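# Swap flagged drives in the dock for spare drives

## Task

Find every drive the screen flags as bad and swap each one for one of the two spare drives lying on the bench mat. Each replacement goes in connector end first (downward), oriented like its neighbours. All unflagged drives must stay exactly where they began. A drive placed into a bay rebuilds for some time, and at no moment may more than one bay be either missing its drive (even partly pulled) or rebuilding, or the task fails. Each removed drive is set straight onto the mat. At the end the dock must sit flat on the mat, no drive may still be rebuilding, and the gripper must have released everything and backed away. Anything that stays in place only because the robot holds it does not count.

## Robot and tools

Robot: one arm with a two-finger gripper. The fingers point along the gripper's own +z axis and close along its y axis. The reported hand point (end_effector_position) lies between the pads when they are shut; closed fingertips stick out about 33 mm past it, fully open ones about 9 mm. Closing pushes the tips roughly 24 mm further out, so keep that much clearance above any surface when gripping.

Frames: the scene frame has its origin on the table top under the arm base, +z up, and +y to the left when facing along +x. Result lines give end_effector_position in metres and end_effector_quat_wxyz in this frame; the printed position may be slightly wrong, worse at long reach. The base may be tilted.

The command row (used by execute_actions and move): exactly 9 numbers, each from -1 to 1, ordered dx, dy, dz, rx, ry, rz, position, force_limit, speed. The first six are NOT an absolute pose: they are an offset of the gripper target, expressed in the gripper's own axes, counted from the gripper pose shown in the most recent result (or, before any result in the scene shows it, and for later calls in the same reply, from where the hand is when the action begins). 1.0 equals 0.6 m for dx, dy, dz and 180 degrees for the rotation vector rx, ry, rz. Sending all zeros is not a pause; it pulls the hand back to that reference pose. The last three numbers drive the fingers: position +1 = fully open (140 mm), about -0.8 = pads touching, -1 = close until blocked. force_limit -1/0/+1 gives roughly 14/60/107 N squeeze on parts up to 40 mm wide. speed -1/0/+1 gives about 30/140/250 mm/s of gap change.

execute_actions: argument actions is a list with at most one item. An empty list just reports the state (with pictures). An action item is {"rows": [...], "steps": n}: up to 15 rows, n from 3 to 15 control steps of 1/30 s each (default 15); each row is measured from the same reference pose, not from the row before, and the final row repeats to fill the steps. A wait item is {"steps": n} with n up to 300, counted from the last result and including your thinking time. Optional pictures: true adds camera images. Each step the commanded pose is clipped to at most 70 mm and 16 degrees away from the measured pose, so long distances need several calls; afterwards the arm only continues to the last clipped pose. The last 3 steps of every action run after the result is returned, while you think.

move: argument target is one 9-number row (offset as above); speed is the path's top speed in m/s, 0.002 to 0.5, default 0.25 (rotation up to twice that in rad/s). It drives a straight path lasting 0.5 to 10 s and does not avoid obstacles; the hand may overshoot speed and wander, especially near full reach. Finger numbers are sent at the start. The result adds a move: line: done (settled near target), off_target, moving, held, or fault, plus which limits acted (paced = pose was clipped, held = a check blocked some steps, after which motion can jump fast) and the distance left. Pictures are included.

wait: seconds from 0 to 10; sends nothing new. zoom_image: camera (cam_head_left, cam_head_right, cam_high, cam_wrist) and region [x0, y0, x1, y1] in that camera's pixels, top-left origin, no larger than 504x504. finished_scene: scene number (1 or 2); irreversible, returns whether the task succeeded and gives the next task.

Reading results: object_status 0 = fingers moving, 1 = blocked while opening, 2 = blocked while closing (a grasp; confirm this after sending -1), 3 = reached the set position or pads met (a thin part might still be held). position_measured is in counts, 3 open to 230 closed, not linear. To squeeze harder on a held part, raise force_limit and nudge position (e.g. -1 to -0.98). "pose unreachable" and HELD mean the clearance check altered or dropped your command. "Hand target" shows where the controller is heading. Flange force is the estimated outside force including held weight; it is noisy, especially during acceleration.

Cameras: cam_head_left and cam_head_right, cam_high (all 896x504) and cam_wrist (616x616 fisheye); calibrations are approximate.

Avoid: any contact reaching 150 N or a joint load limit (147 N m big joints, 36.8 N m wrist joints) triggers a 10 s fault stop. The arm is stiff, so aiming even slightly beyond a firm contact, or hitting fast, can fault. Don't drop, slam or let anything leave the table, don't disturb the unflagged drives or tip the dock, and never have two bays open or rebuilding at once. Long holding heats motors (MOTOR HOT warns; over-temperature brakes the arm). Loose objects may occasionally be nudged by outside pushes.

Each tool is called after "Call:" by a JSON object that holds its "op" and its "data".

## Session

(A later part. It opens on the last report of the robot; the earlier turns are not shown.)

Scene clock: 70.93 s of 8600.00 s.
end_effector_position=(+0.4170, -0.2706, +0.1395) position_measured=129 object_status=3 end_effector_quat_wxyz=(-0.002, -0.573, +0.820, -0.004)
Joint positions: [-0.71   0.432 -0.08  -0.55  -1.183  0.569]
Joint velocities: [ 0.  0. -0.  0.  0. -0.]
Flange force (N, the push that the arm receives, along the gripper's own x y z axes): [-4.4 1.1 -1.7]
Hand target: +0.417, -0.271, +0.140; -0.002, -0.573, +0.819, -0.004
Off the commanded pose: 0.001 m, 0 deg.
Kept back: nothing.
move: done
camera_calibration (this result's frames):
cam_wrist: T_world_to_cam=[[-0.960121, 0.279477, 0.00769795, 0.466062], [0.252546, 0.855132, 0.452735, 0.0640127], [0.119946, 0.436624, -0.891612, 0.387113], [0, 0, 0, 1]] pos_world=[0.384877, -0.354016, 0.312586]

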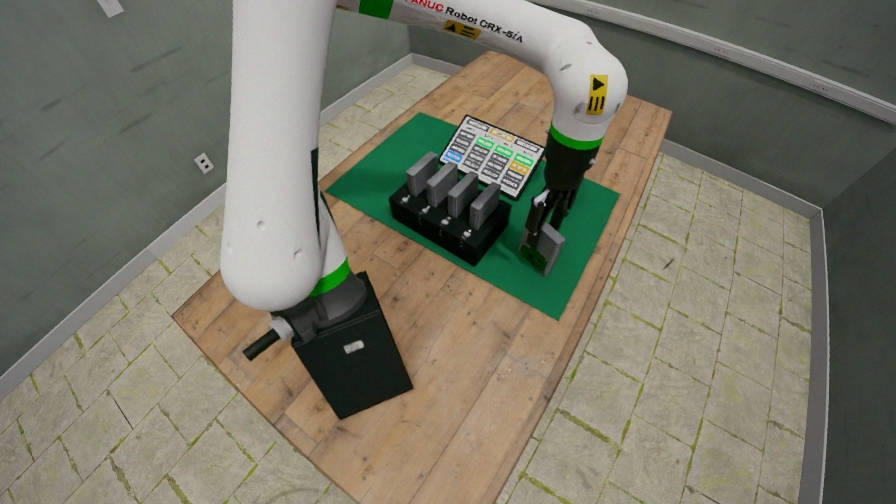

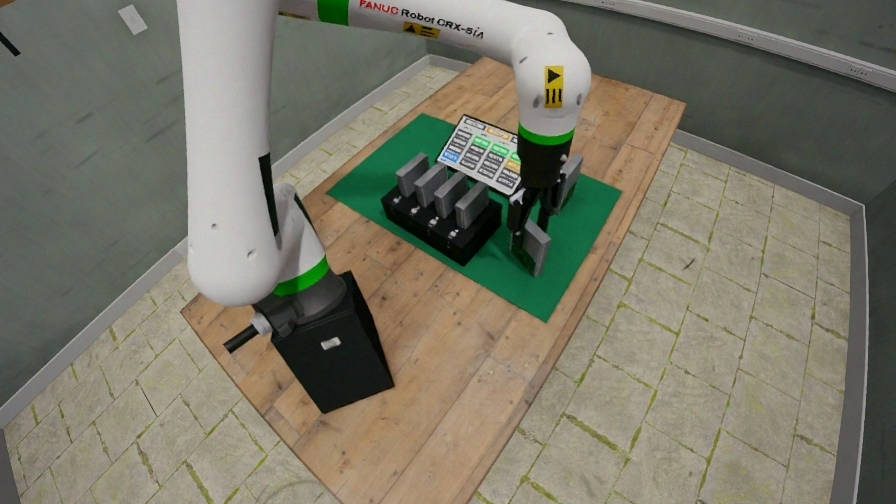

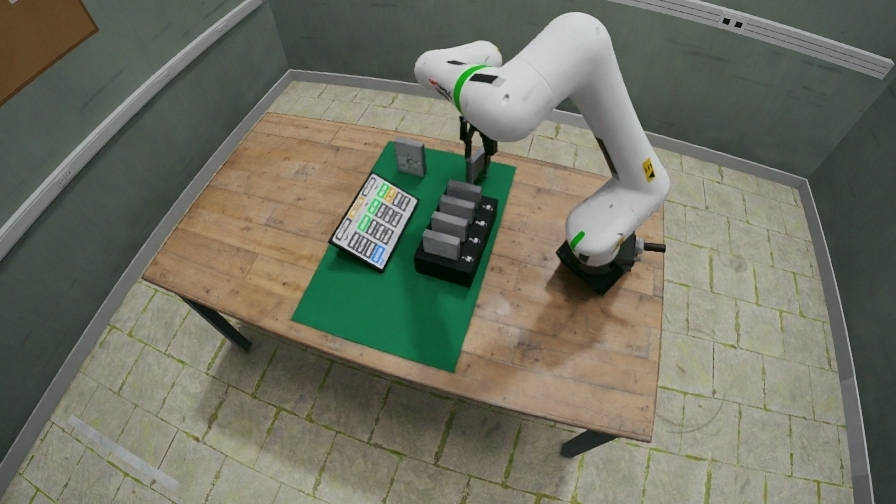

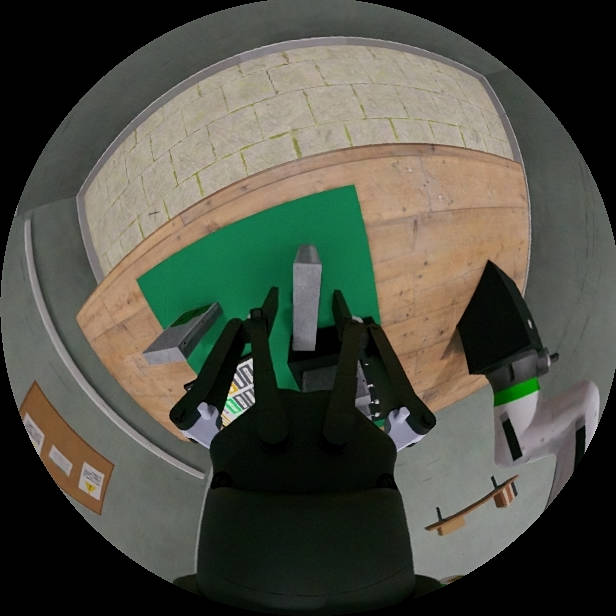

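Call:
{"op": "move", "data": {"target": [0.008,0,0.001,0,0,0,0,0.7,0]}}

Call:
{"op": "move", "data": {"target": [0,0,0,0,0,0,-1,0.7,0]}}

Call:
{"op": "move", "data": {"target": [0,0,-0.025,0,0,0,-1,0.7,0], "speed": 0.05}}

Call:
{"op": "move", "data": {"target": [0,0,0,0,0,-0.6,-1,0.7,0], "speed": 0.3}}

Call:
{"op": "move", "data": {"target": [0,-0.08,0.02,0,0,0,-1,0.7,0], "speed": 0.06}}

Scene clock: 71.87 s of 8600.00 s.
end_effector_position=(+0.4153, -0.2751, +0.1390) position_measured=129 object_status=3 end_effector_quat_wxyz=(-0.002, -0.573, +0.819, -0.004)
Joint positions: [-0.717  0.441 -0.075 -0.549 -1.182  0.577]
Joint velocities: [-0.001  0.     0.001  0.     0.     0.   ]
Flange force (N, the push that the arm receives, along the gripper's own x y z axes): [-8.6 5.0 -0.7]
Hand target: +0.415, -0.275, +0.139; -0.002, -0.573, +0.820, -0.004
Off the commanded pose: 0.000 m, 0 deg.
Kept back: nothing.
move: done
camera_calibration (this result's frames):
cam_wrist: T_world_to_cam=[[-0.960122, 0.279476, 0.00770496, 0.465753], [0.252554, 0.855153, 0.452693, 0.0685619], [0.119928, 0.436586, -0.891633, 0.388786], [0, 0, 0, 1]] pos_world=[0.383238, -0.358536, 0.312028]

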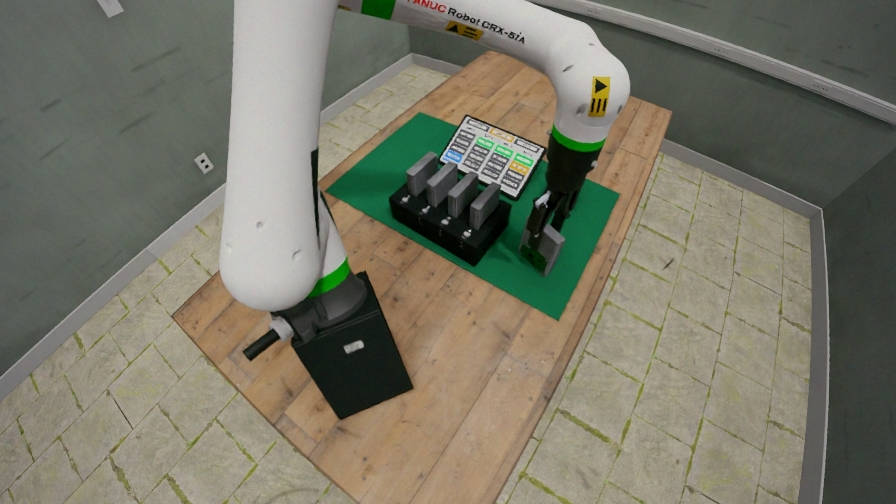

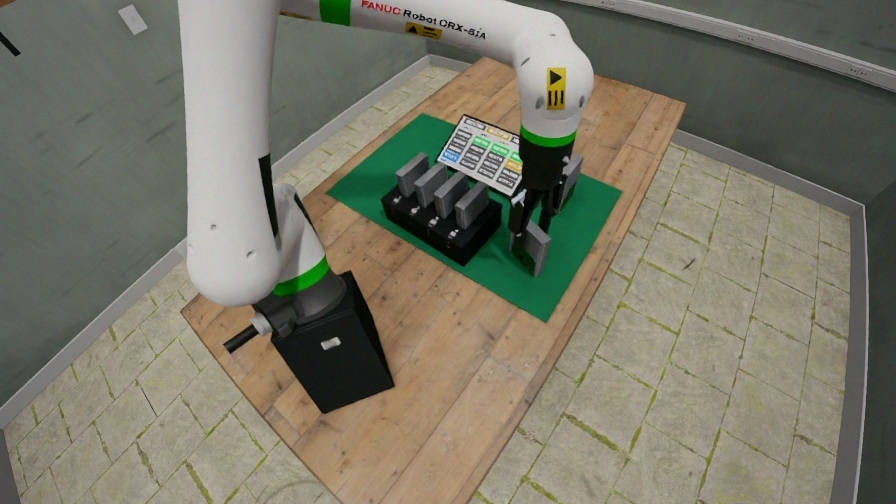

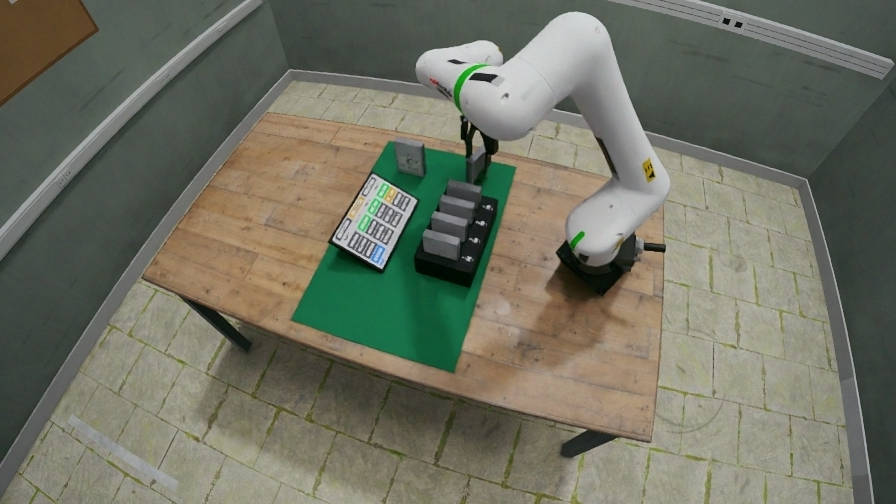

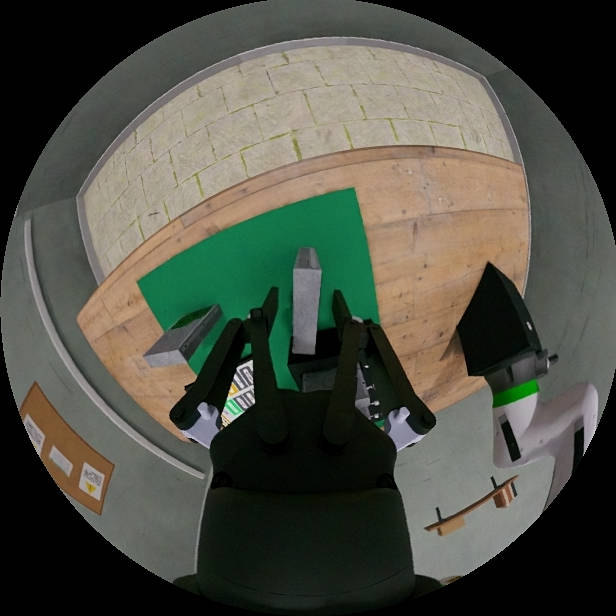

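Scene clock: 72.40 s of 8600.00 s.
end_effector_position=(+0.4154, -0.2751, +0.1390) position_measured=196 object_status=2 end_effector_quat_wxyz=(-0.002, -0.573, +0.819, -0.004)
Joint positions: [-0.717  0.441 -0.075 -0.549 -1.182  0.577]
Joint velocities: [-0.    -0.002  0.001 -0.    -0.    -0.   ]
Flange force (N, the push that the arm receives, along the gripper's own x y z axes): [-7.1 0.5 -12.0]
Hand target: +0.415, -0.275, +0.139; -0.002, -0.573, +0.819, -0.004
Off the commanded pose: 0.000 m, 0 deg.
Kept back: nothing.
move: done
camera_calibration (this result's frames):
cam_wrist: T_world_to_cam=[[-0.960135, 0.279433, 0.00765889, 0.465783], [0.252506, 0.855209, 0.452613, 0.068629], [0.119925, 0.436504, -0.891674, 0.388823], [0, 0, 0, 1]] pos_world=[0.383255, -0.35857, 0.312074]

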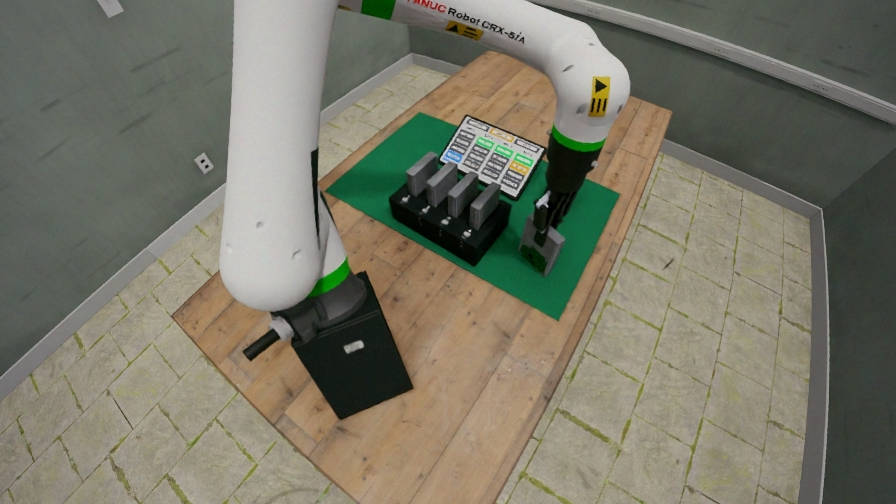

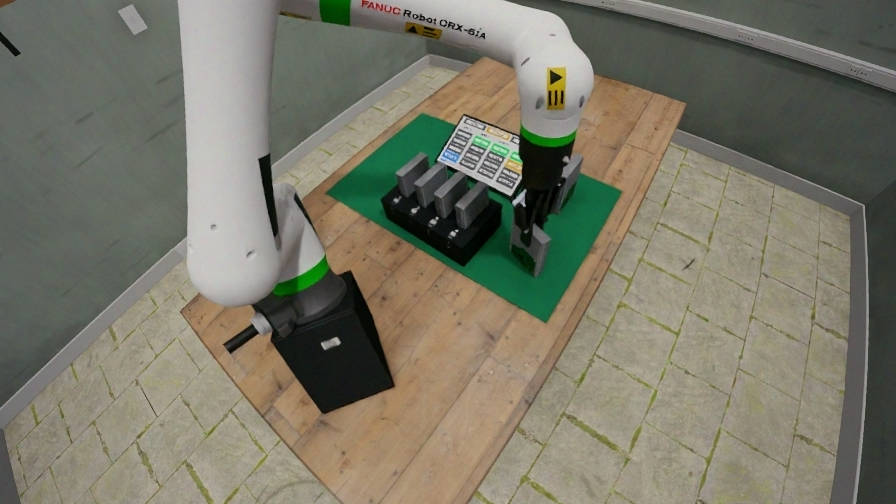

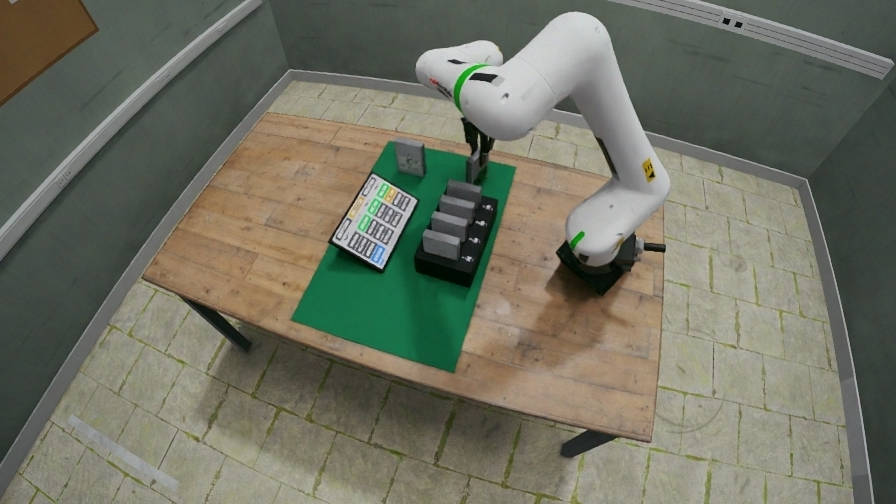

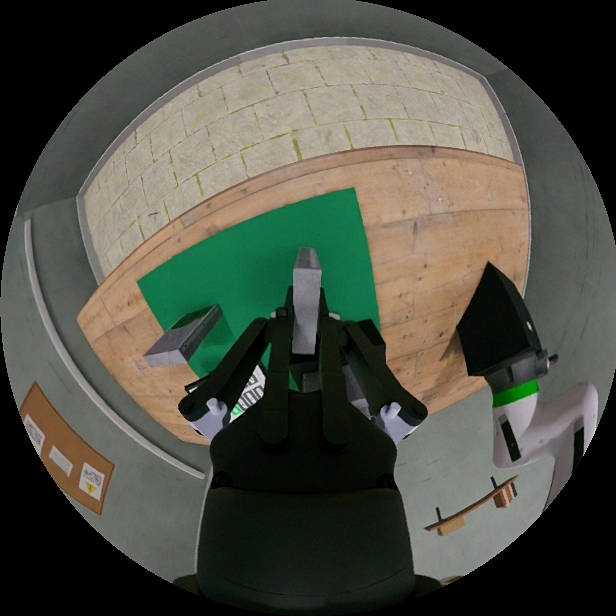

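Scene clock: 73.10 s of 8600.00 s.
end_effector_position=(+0.4154, -0.2750, +0.1540) position_measured=196 object_status=2 end_effector_quat_wxyz=(-0.002, -0.573, +0.819, -0.004)
Joint positions: [-0.73   0.426 -0.062 -0.541 -1.212  0.572]
Joint velocities: [ 0.     0.     0.001  0.    -0.     0.   ]
Flange force (N, the push that the arm receives, along the gripper's own x y z axes): [-4.9 1.2 5.1]
Hand target: +0.415, -0.275, +0.154; -0.002, -0.573, +0.819, -0.004
Off the commanded pose: 0.000 m, 0 deg.
Kept back: nothing.
move: done
camera_calibration (this result's frames):
cam_wrist: T_world_to_cam=[[-0.960147, 0.279392, 0.00766156, 0.465652], [0.252469, 0.855213, 0.452625, 0.0617482], [0.119908, 0.436521, -0.891668, 0.402146], [0, 0, 0, 1]] pos_world=[0.383284, -0.358452, 0.327064]

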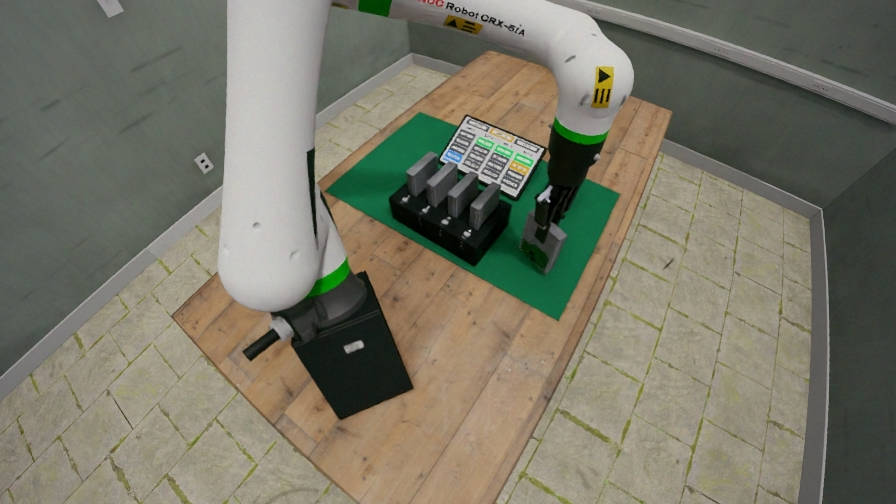

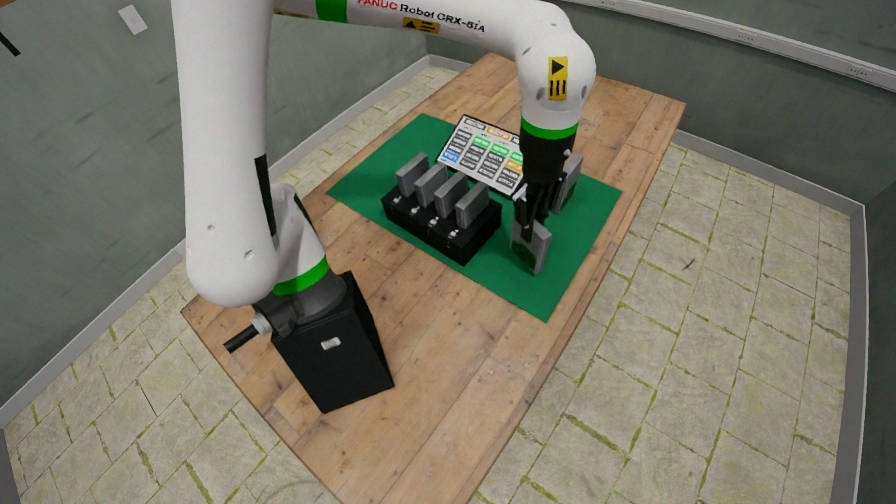

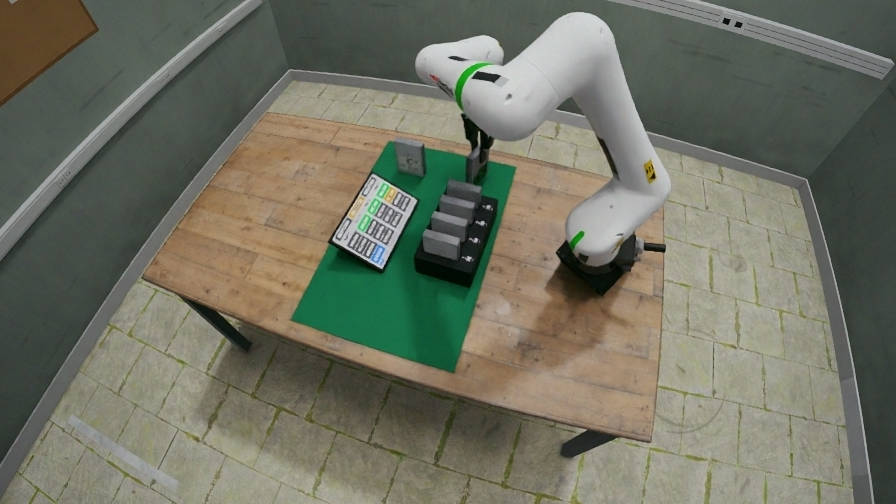

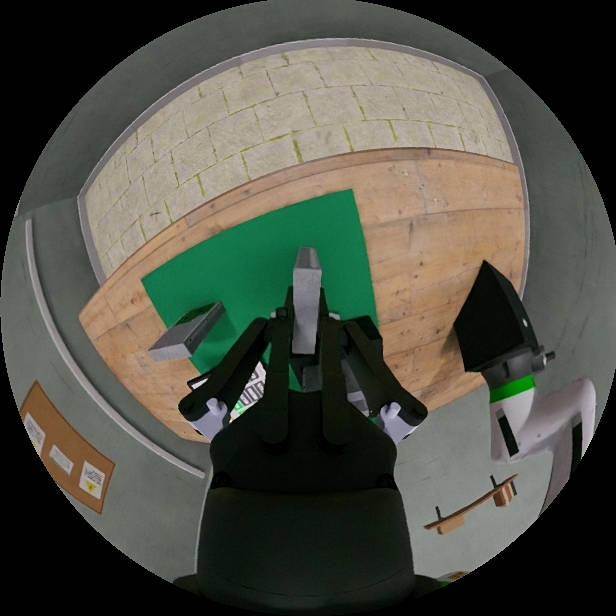

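Scene clock: 76.60 s of 8600.00 s.
end_effector_position=(+0.4153, -0.2750, +0.1539) position_measured=196 object_status=2 end_effector_quat_wxyz=(+0.005, +1.000, -0.018, +0.001)
Joint positions: [-0.73   0.426 -0.062 -0.541 -1.212  2.457]
Joint velocities: [-0.002 -0.001  0.001 -0.     0.001  0.   ]
Flange force (N, the push that the arm receives, along the gripper's own x y z axes): [-3.8 -6.2 3.4]
Hand target: +0.415, -0.275, +0.154; +0.005, +1.000, -0.018, +0.001
Off the commanded pose: 0.000 m, 0 deg.
Kept back: nothing.
move: done
camera_calibration (this result's frames):
cam_wrist: T_world_to_cam=[[0.0310512, -0.999287, 0.0214802, -0.299797], [-0.888396, -0.0177447, 0.458734, 0.294588], [-0.458026, -0.0333272, -0.888314, 0.512384], [0, 0, 0, 1]] pos_world=[0.505705, -0.277279, 0.32646]

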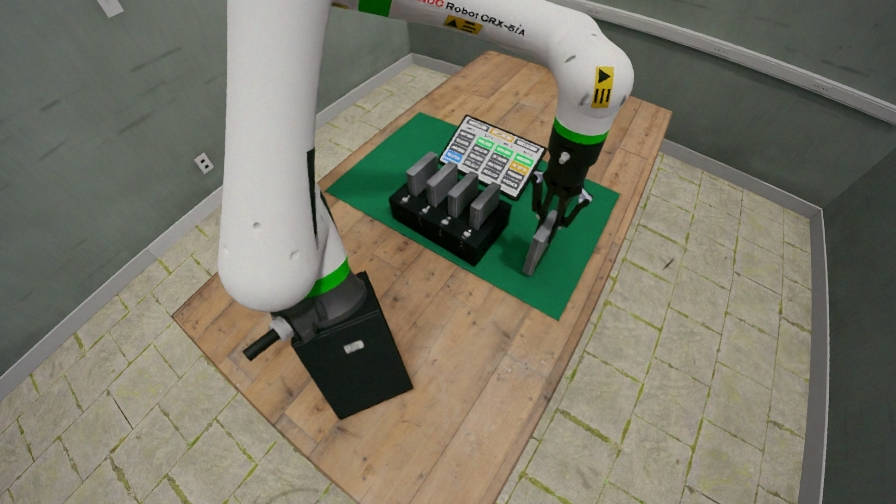

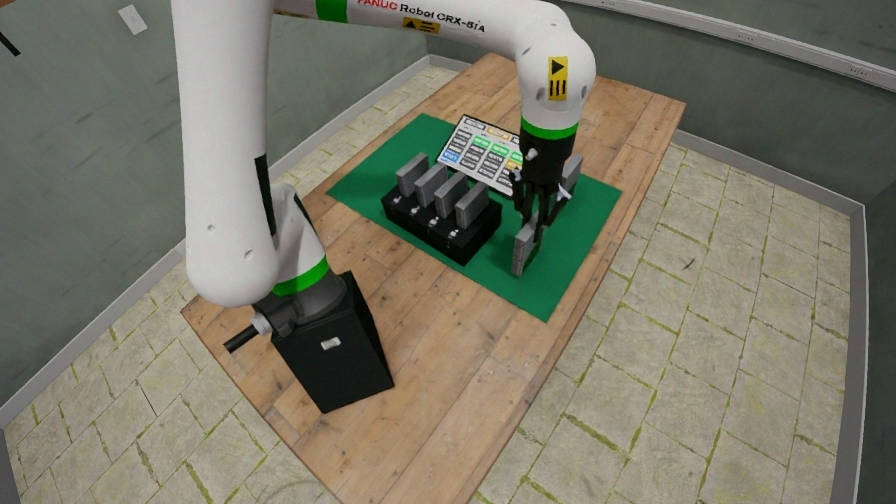

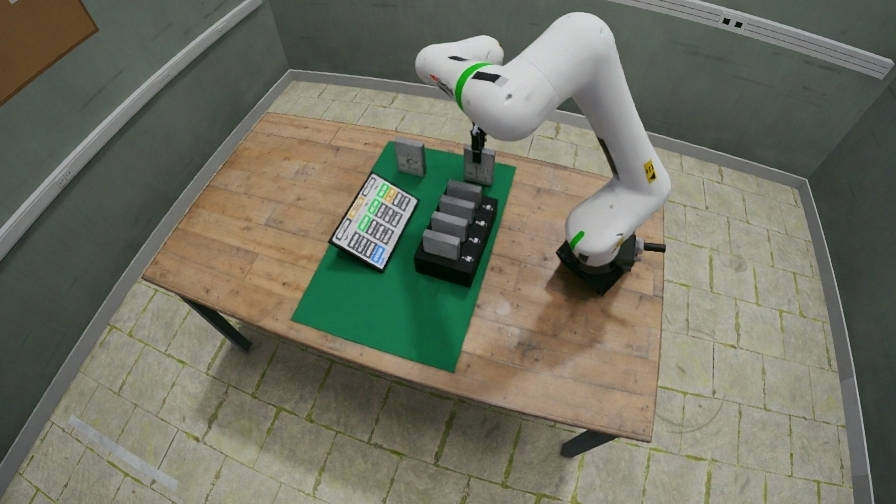

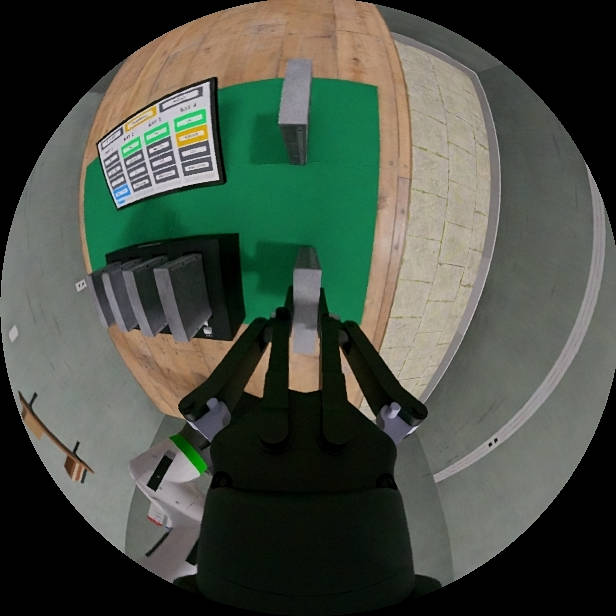

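Scene clock: 77.70 s of 8600.00 s.
end_effector_position=(+0.4170, -0.2270, +0.1416) position_measured=196 object_status=2 end_effector_quat_wxyz=(+0.004, +1.000, -0.018, +0.001)
Joint positions: [-0.653  0.336 -0.158 -0.556 -1.171  2.399]
Joint velocities: [ 0.    -0.001  0.001  0.    -0.001 -0.001]
Flange force (N, the push that the arm receives, along the gripper's own x y z axes): [0.6 -5.7 3.0]
Hand target: +0.417, -0.227, +0.142; +0.004, +1.000, -0.018, +0.001
Off the commanded pose: 0.000 m, 0 deg.
Kept back: nothing.
move: done
camera_calibration (this result's frames):
cam_wrist: T_world_to_cam=[[0.0309437, -0.999298, 0.0211099, -0.251536], [-0.888512, -0.0178274, 0.458507, 0.302662], [-0.457808, -0.0329443, -0.88844, 0.503765], [0, 0, 0, 1]] pos_world=[0.50733, -0.229368, 0.314102]

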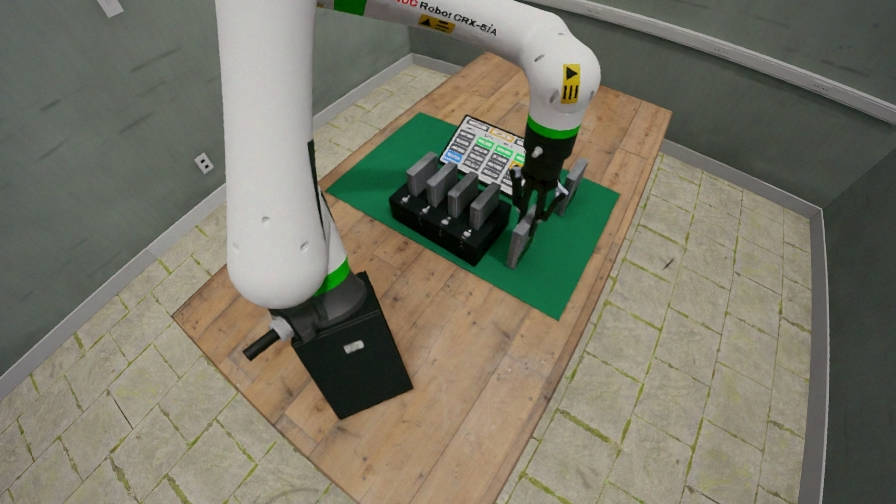

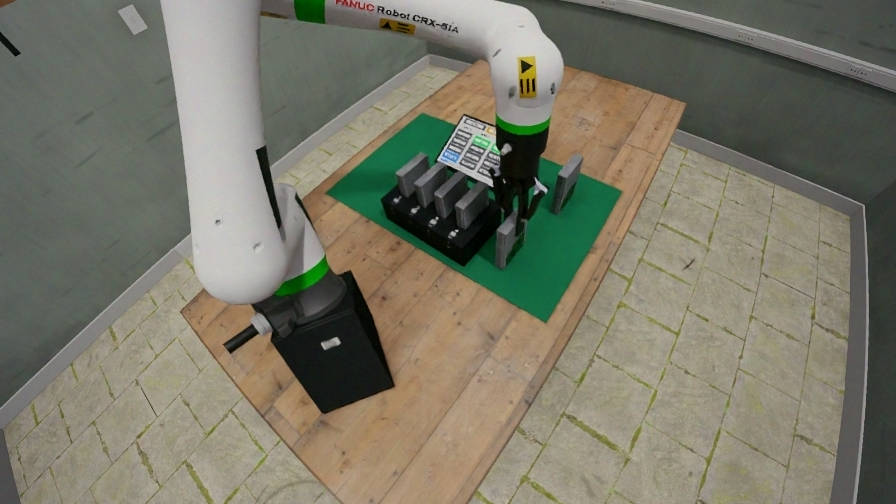

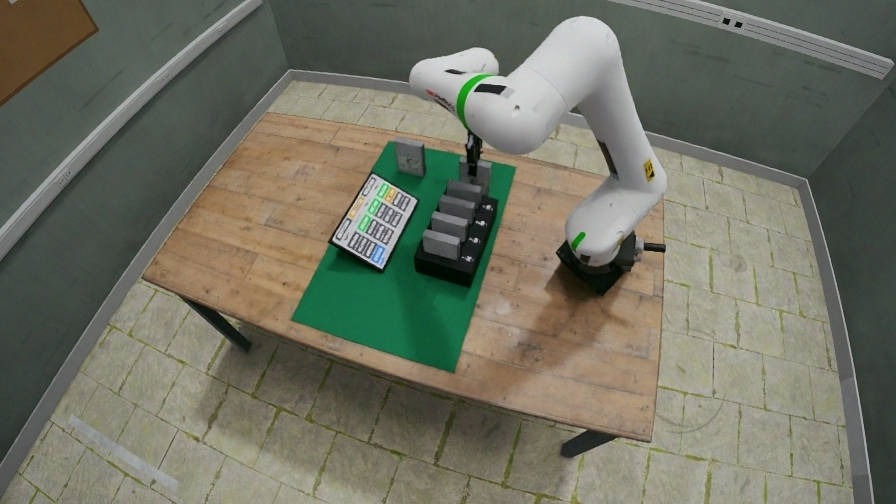

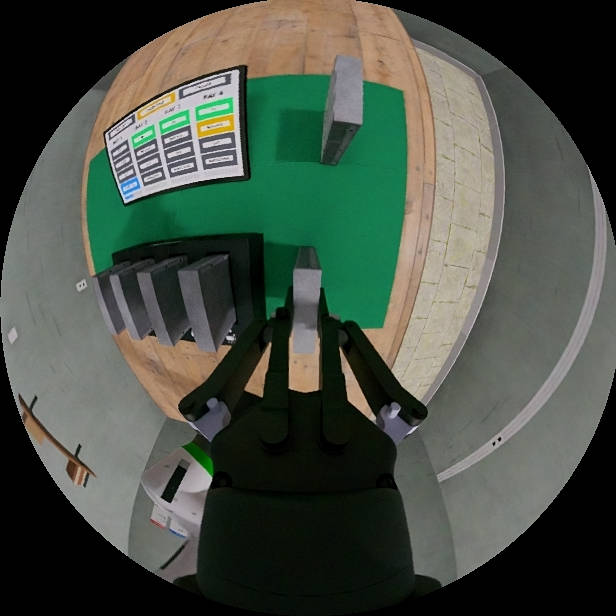

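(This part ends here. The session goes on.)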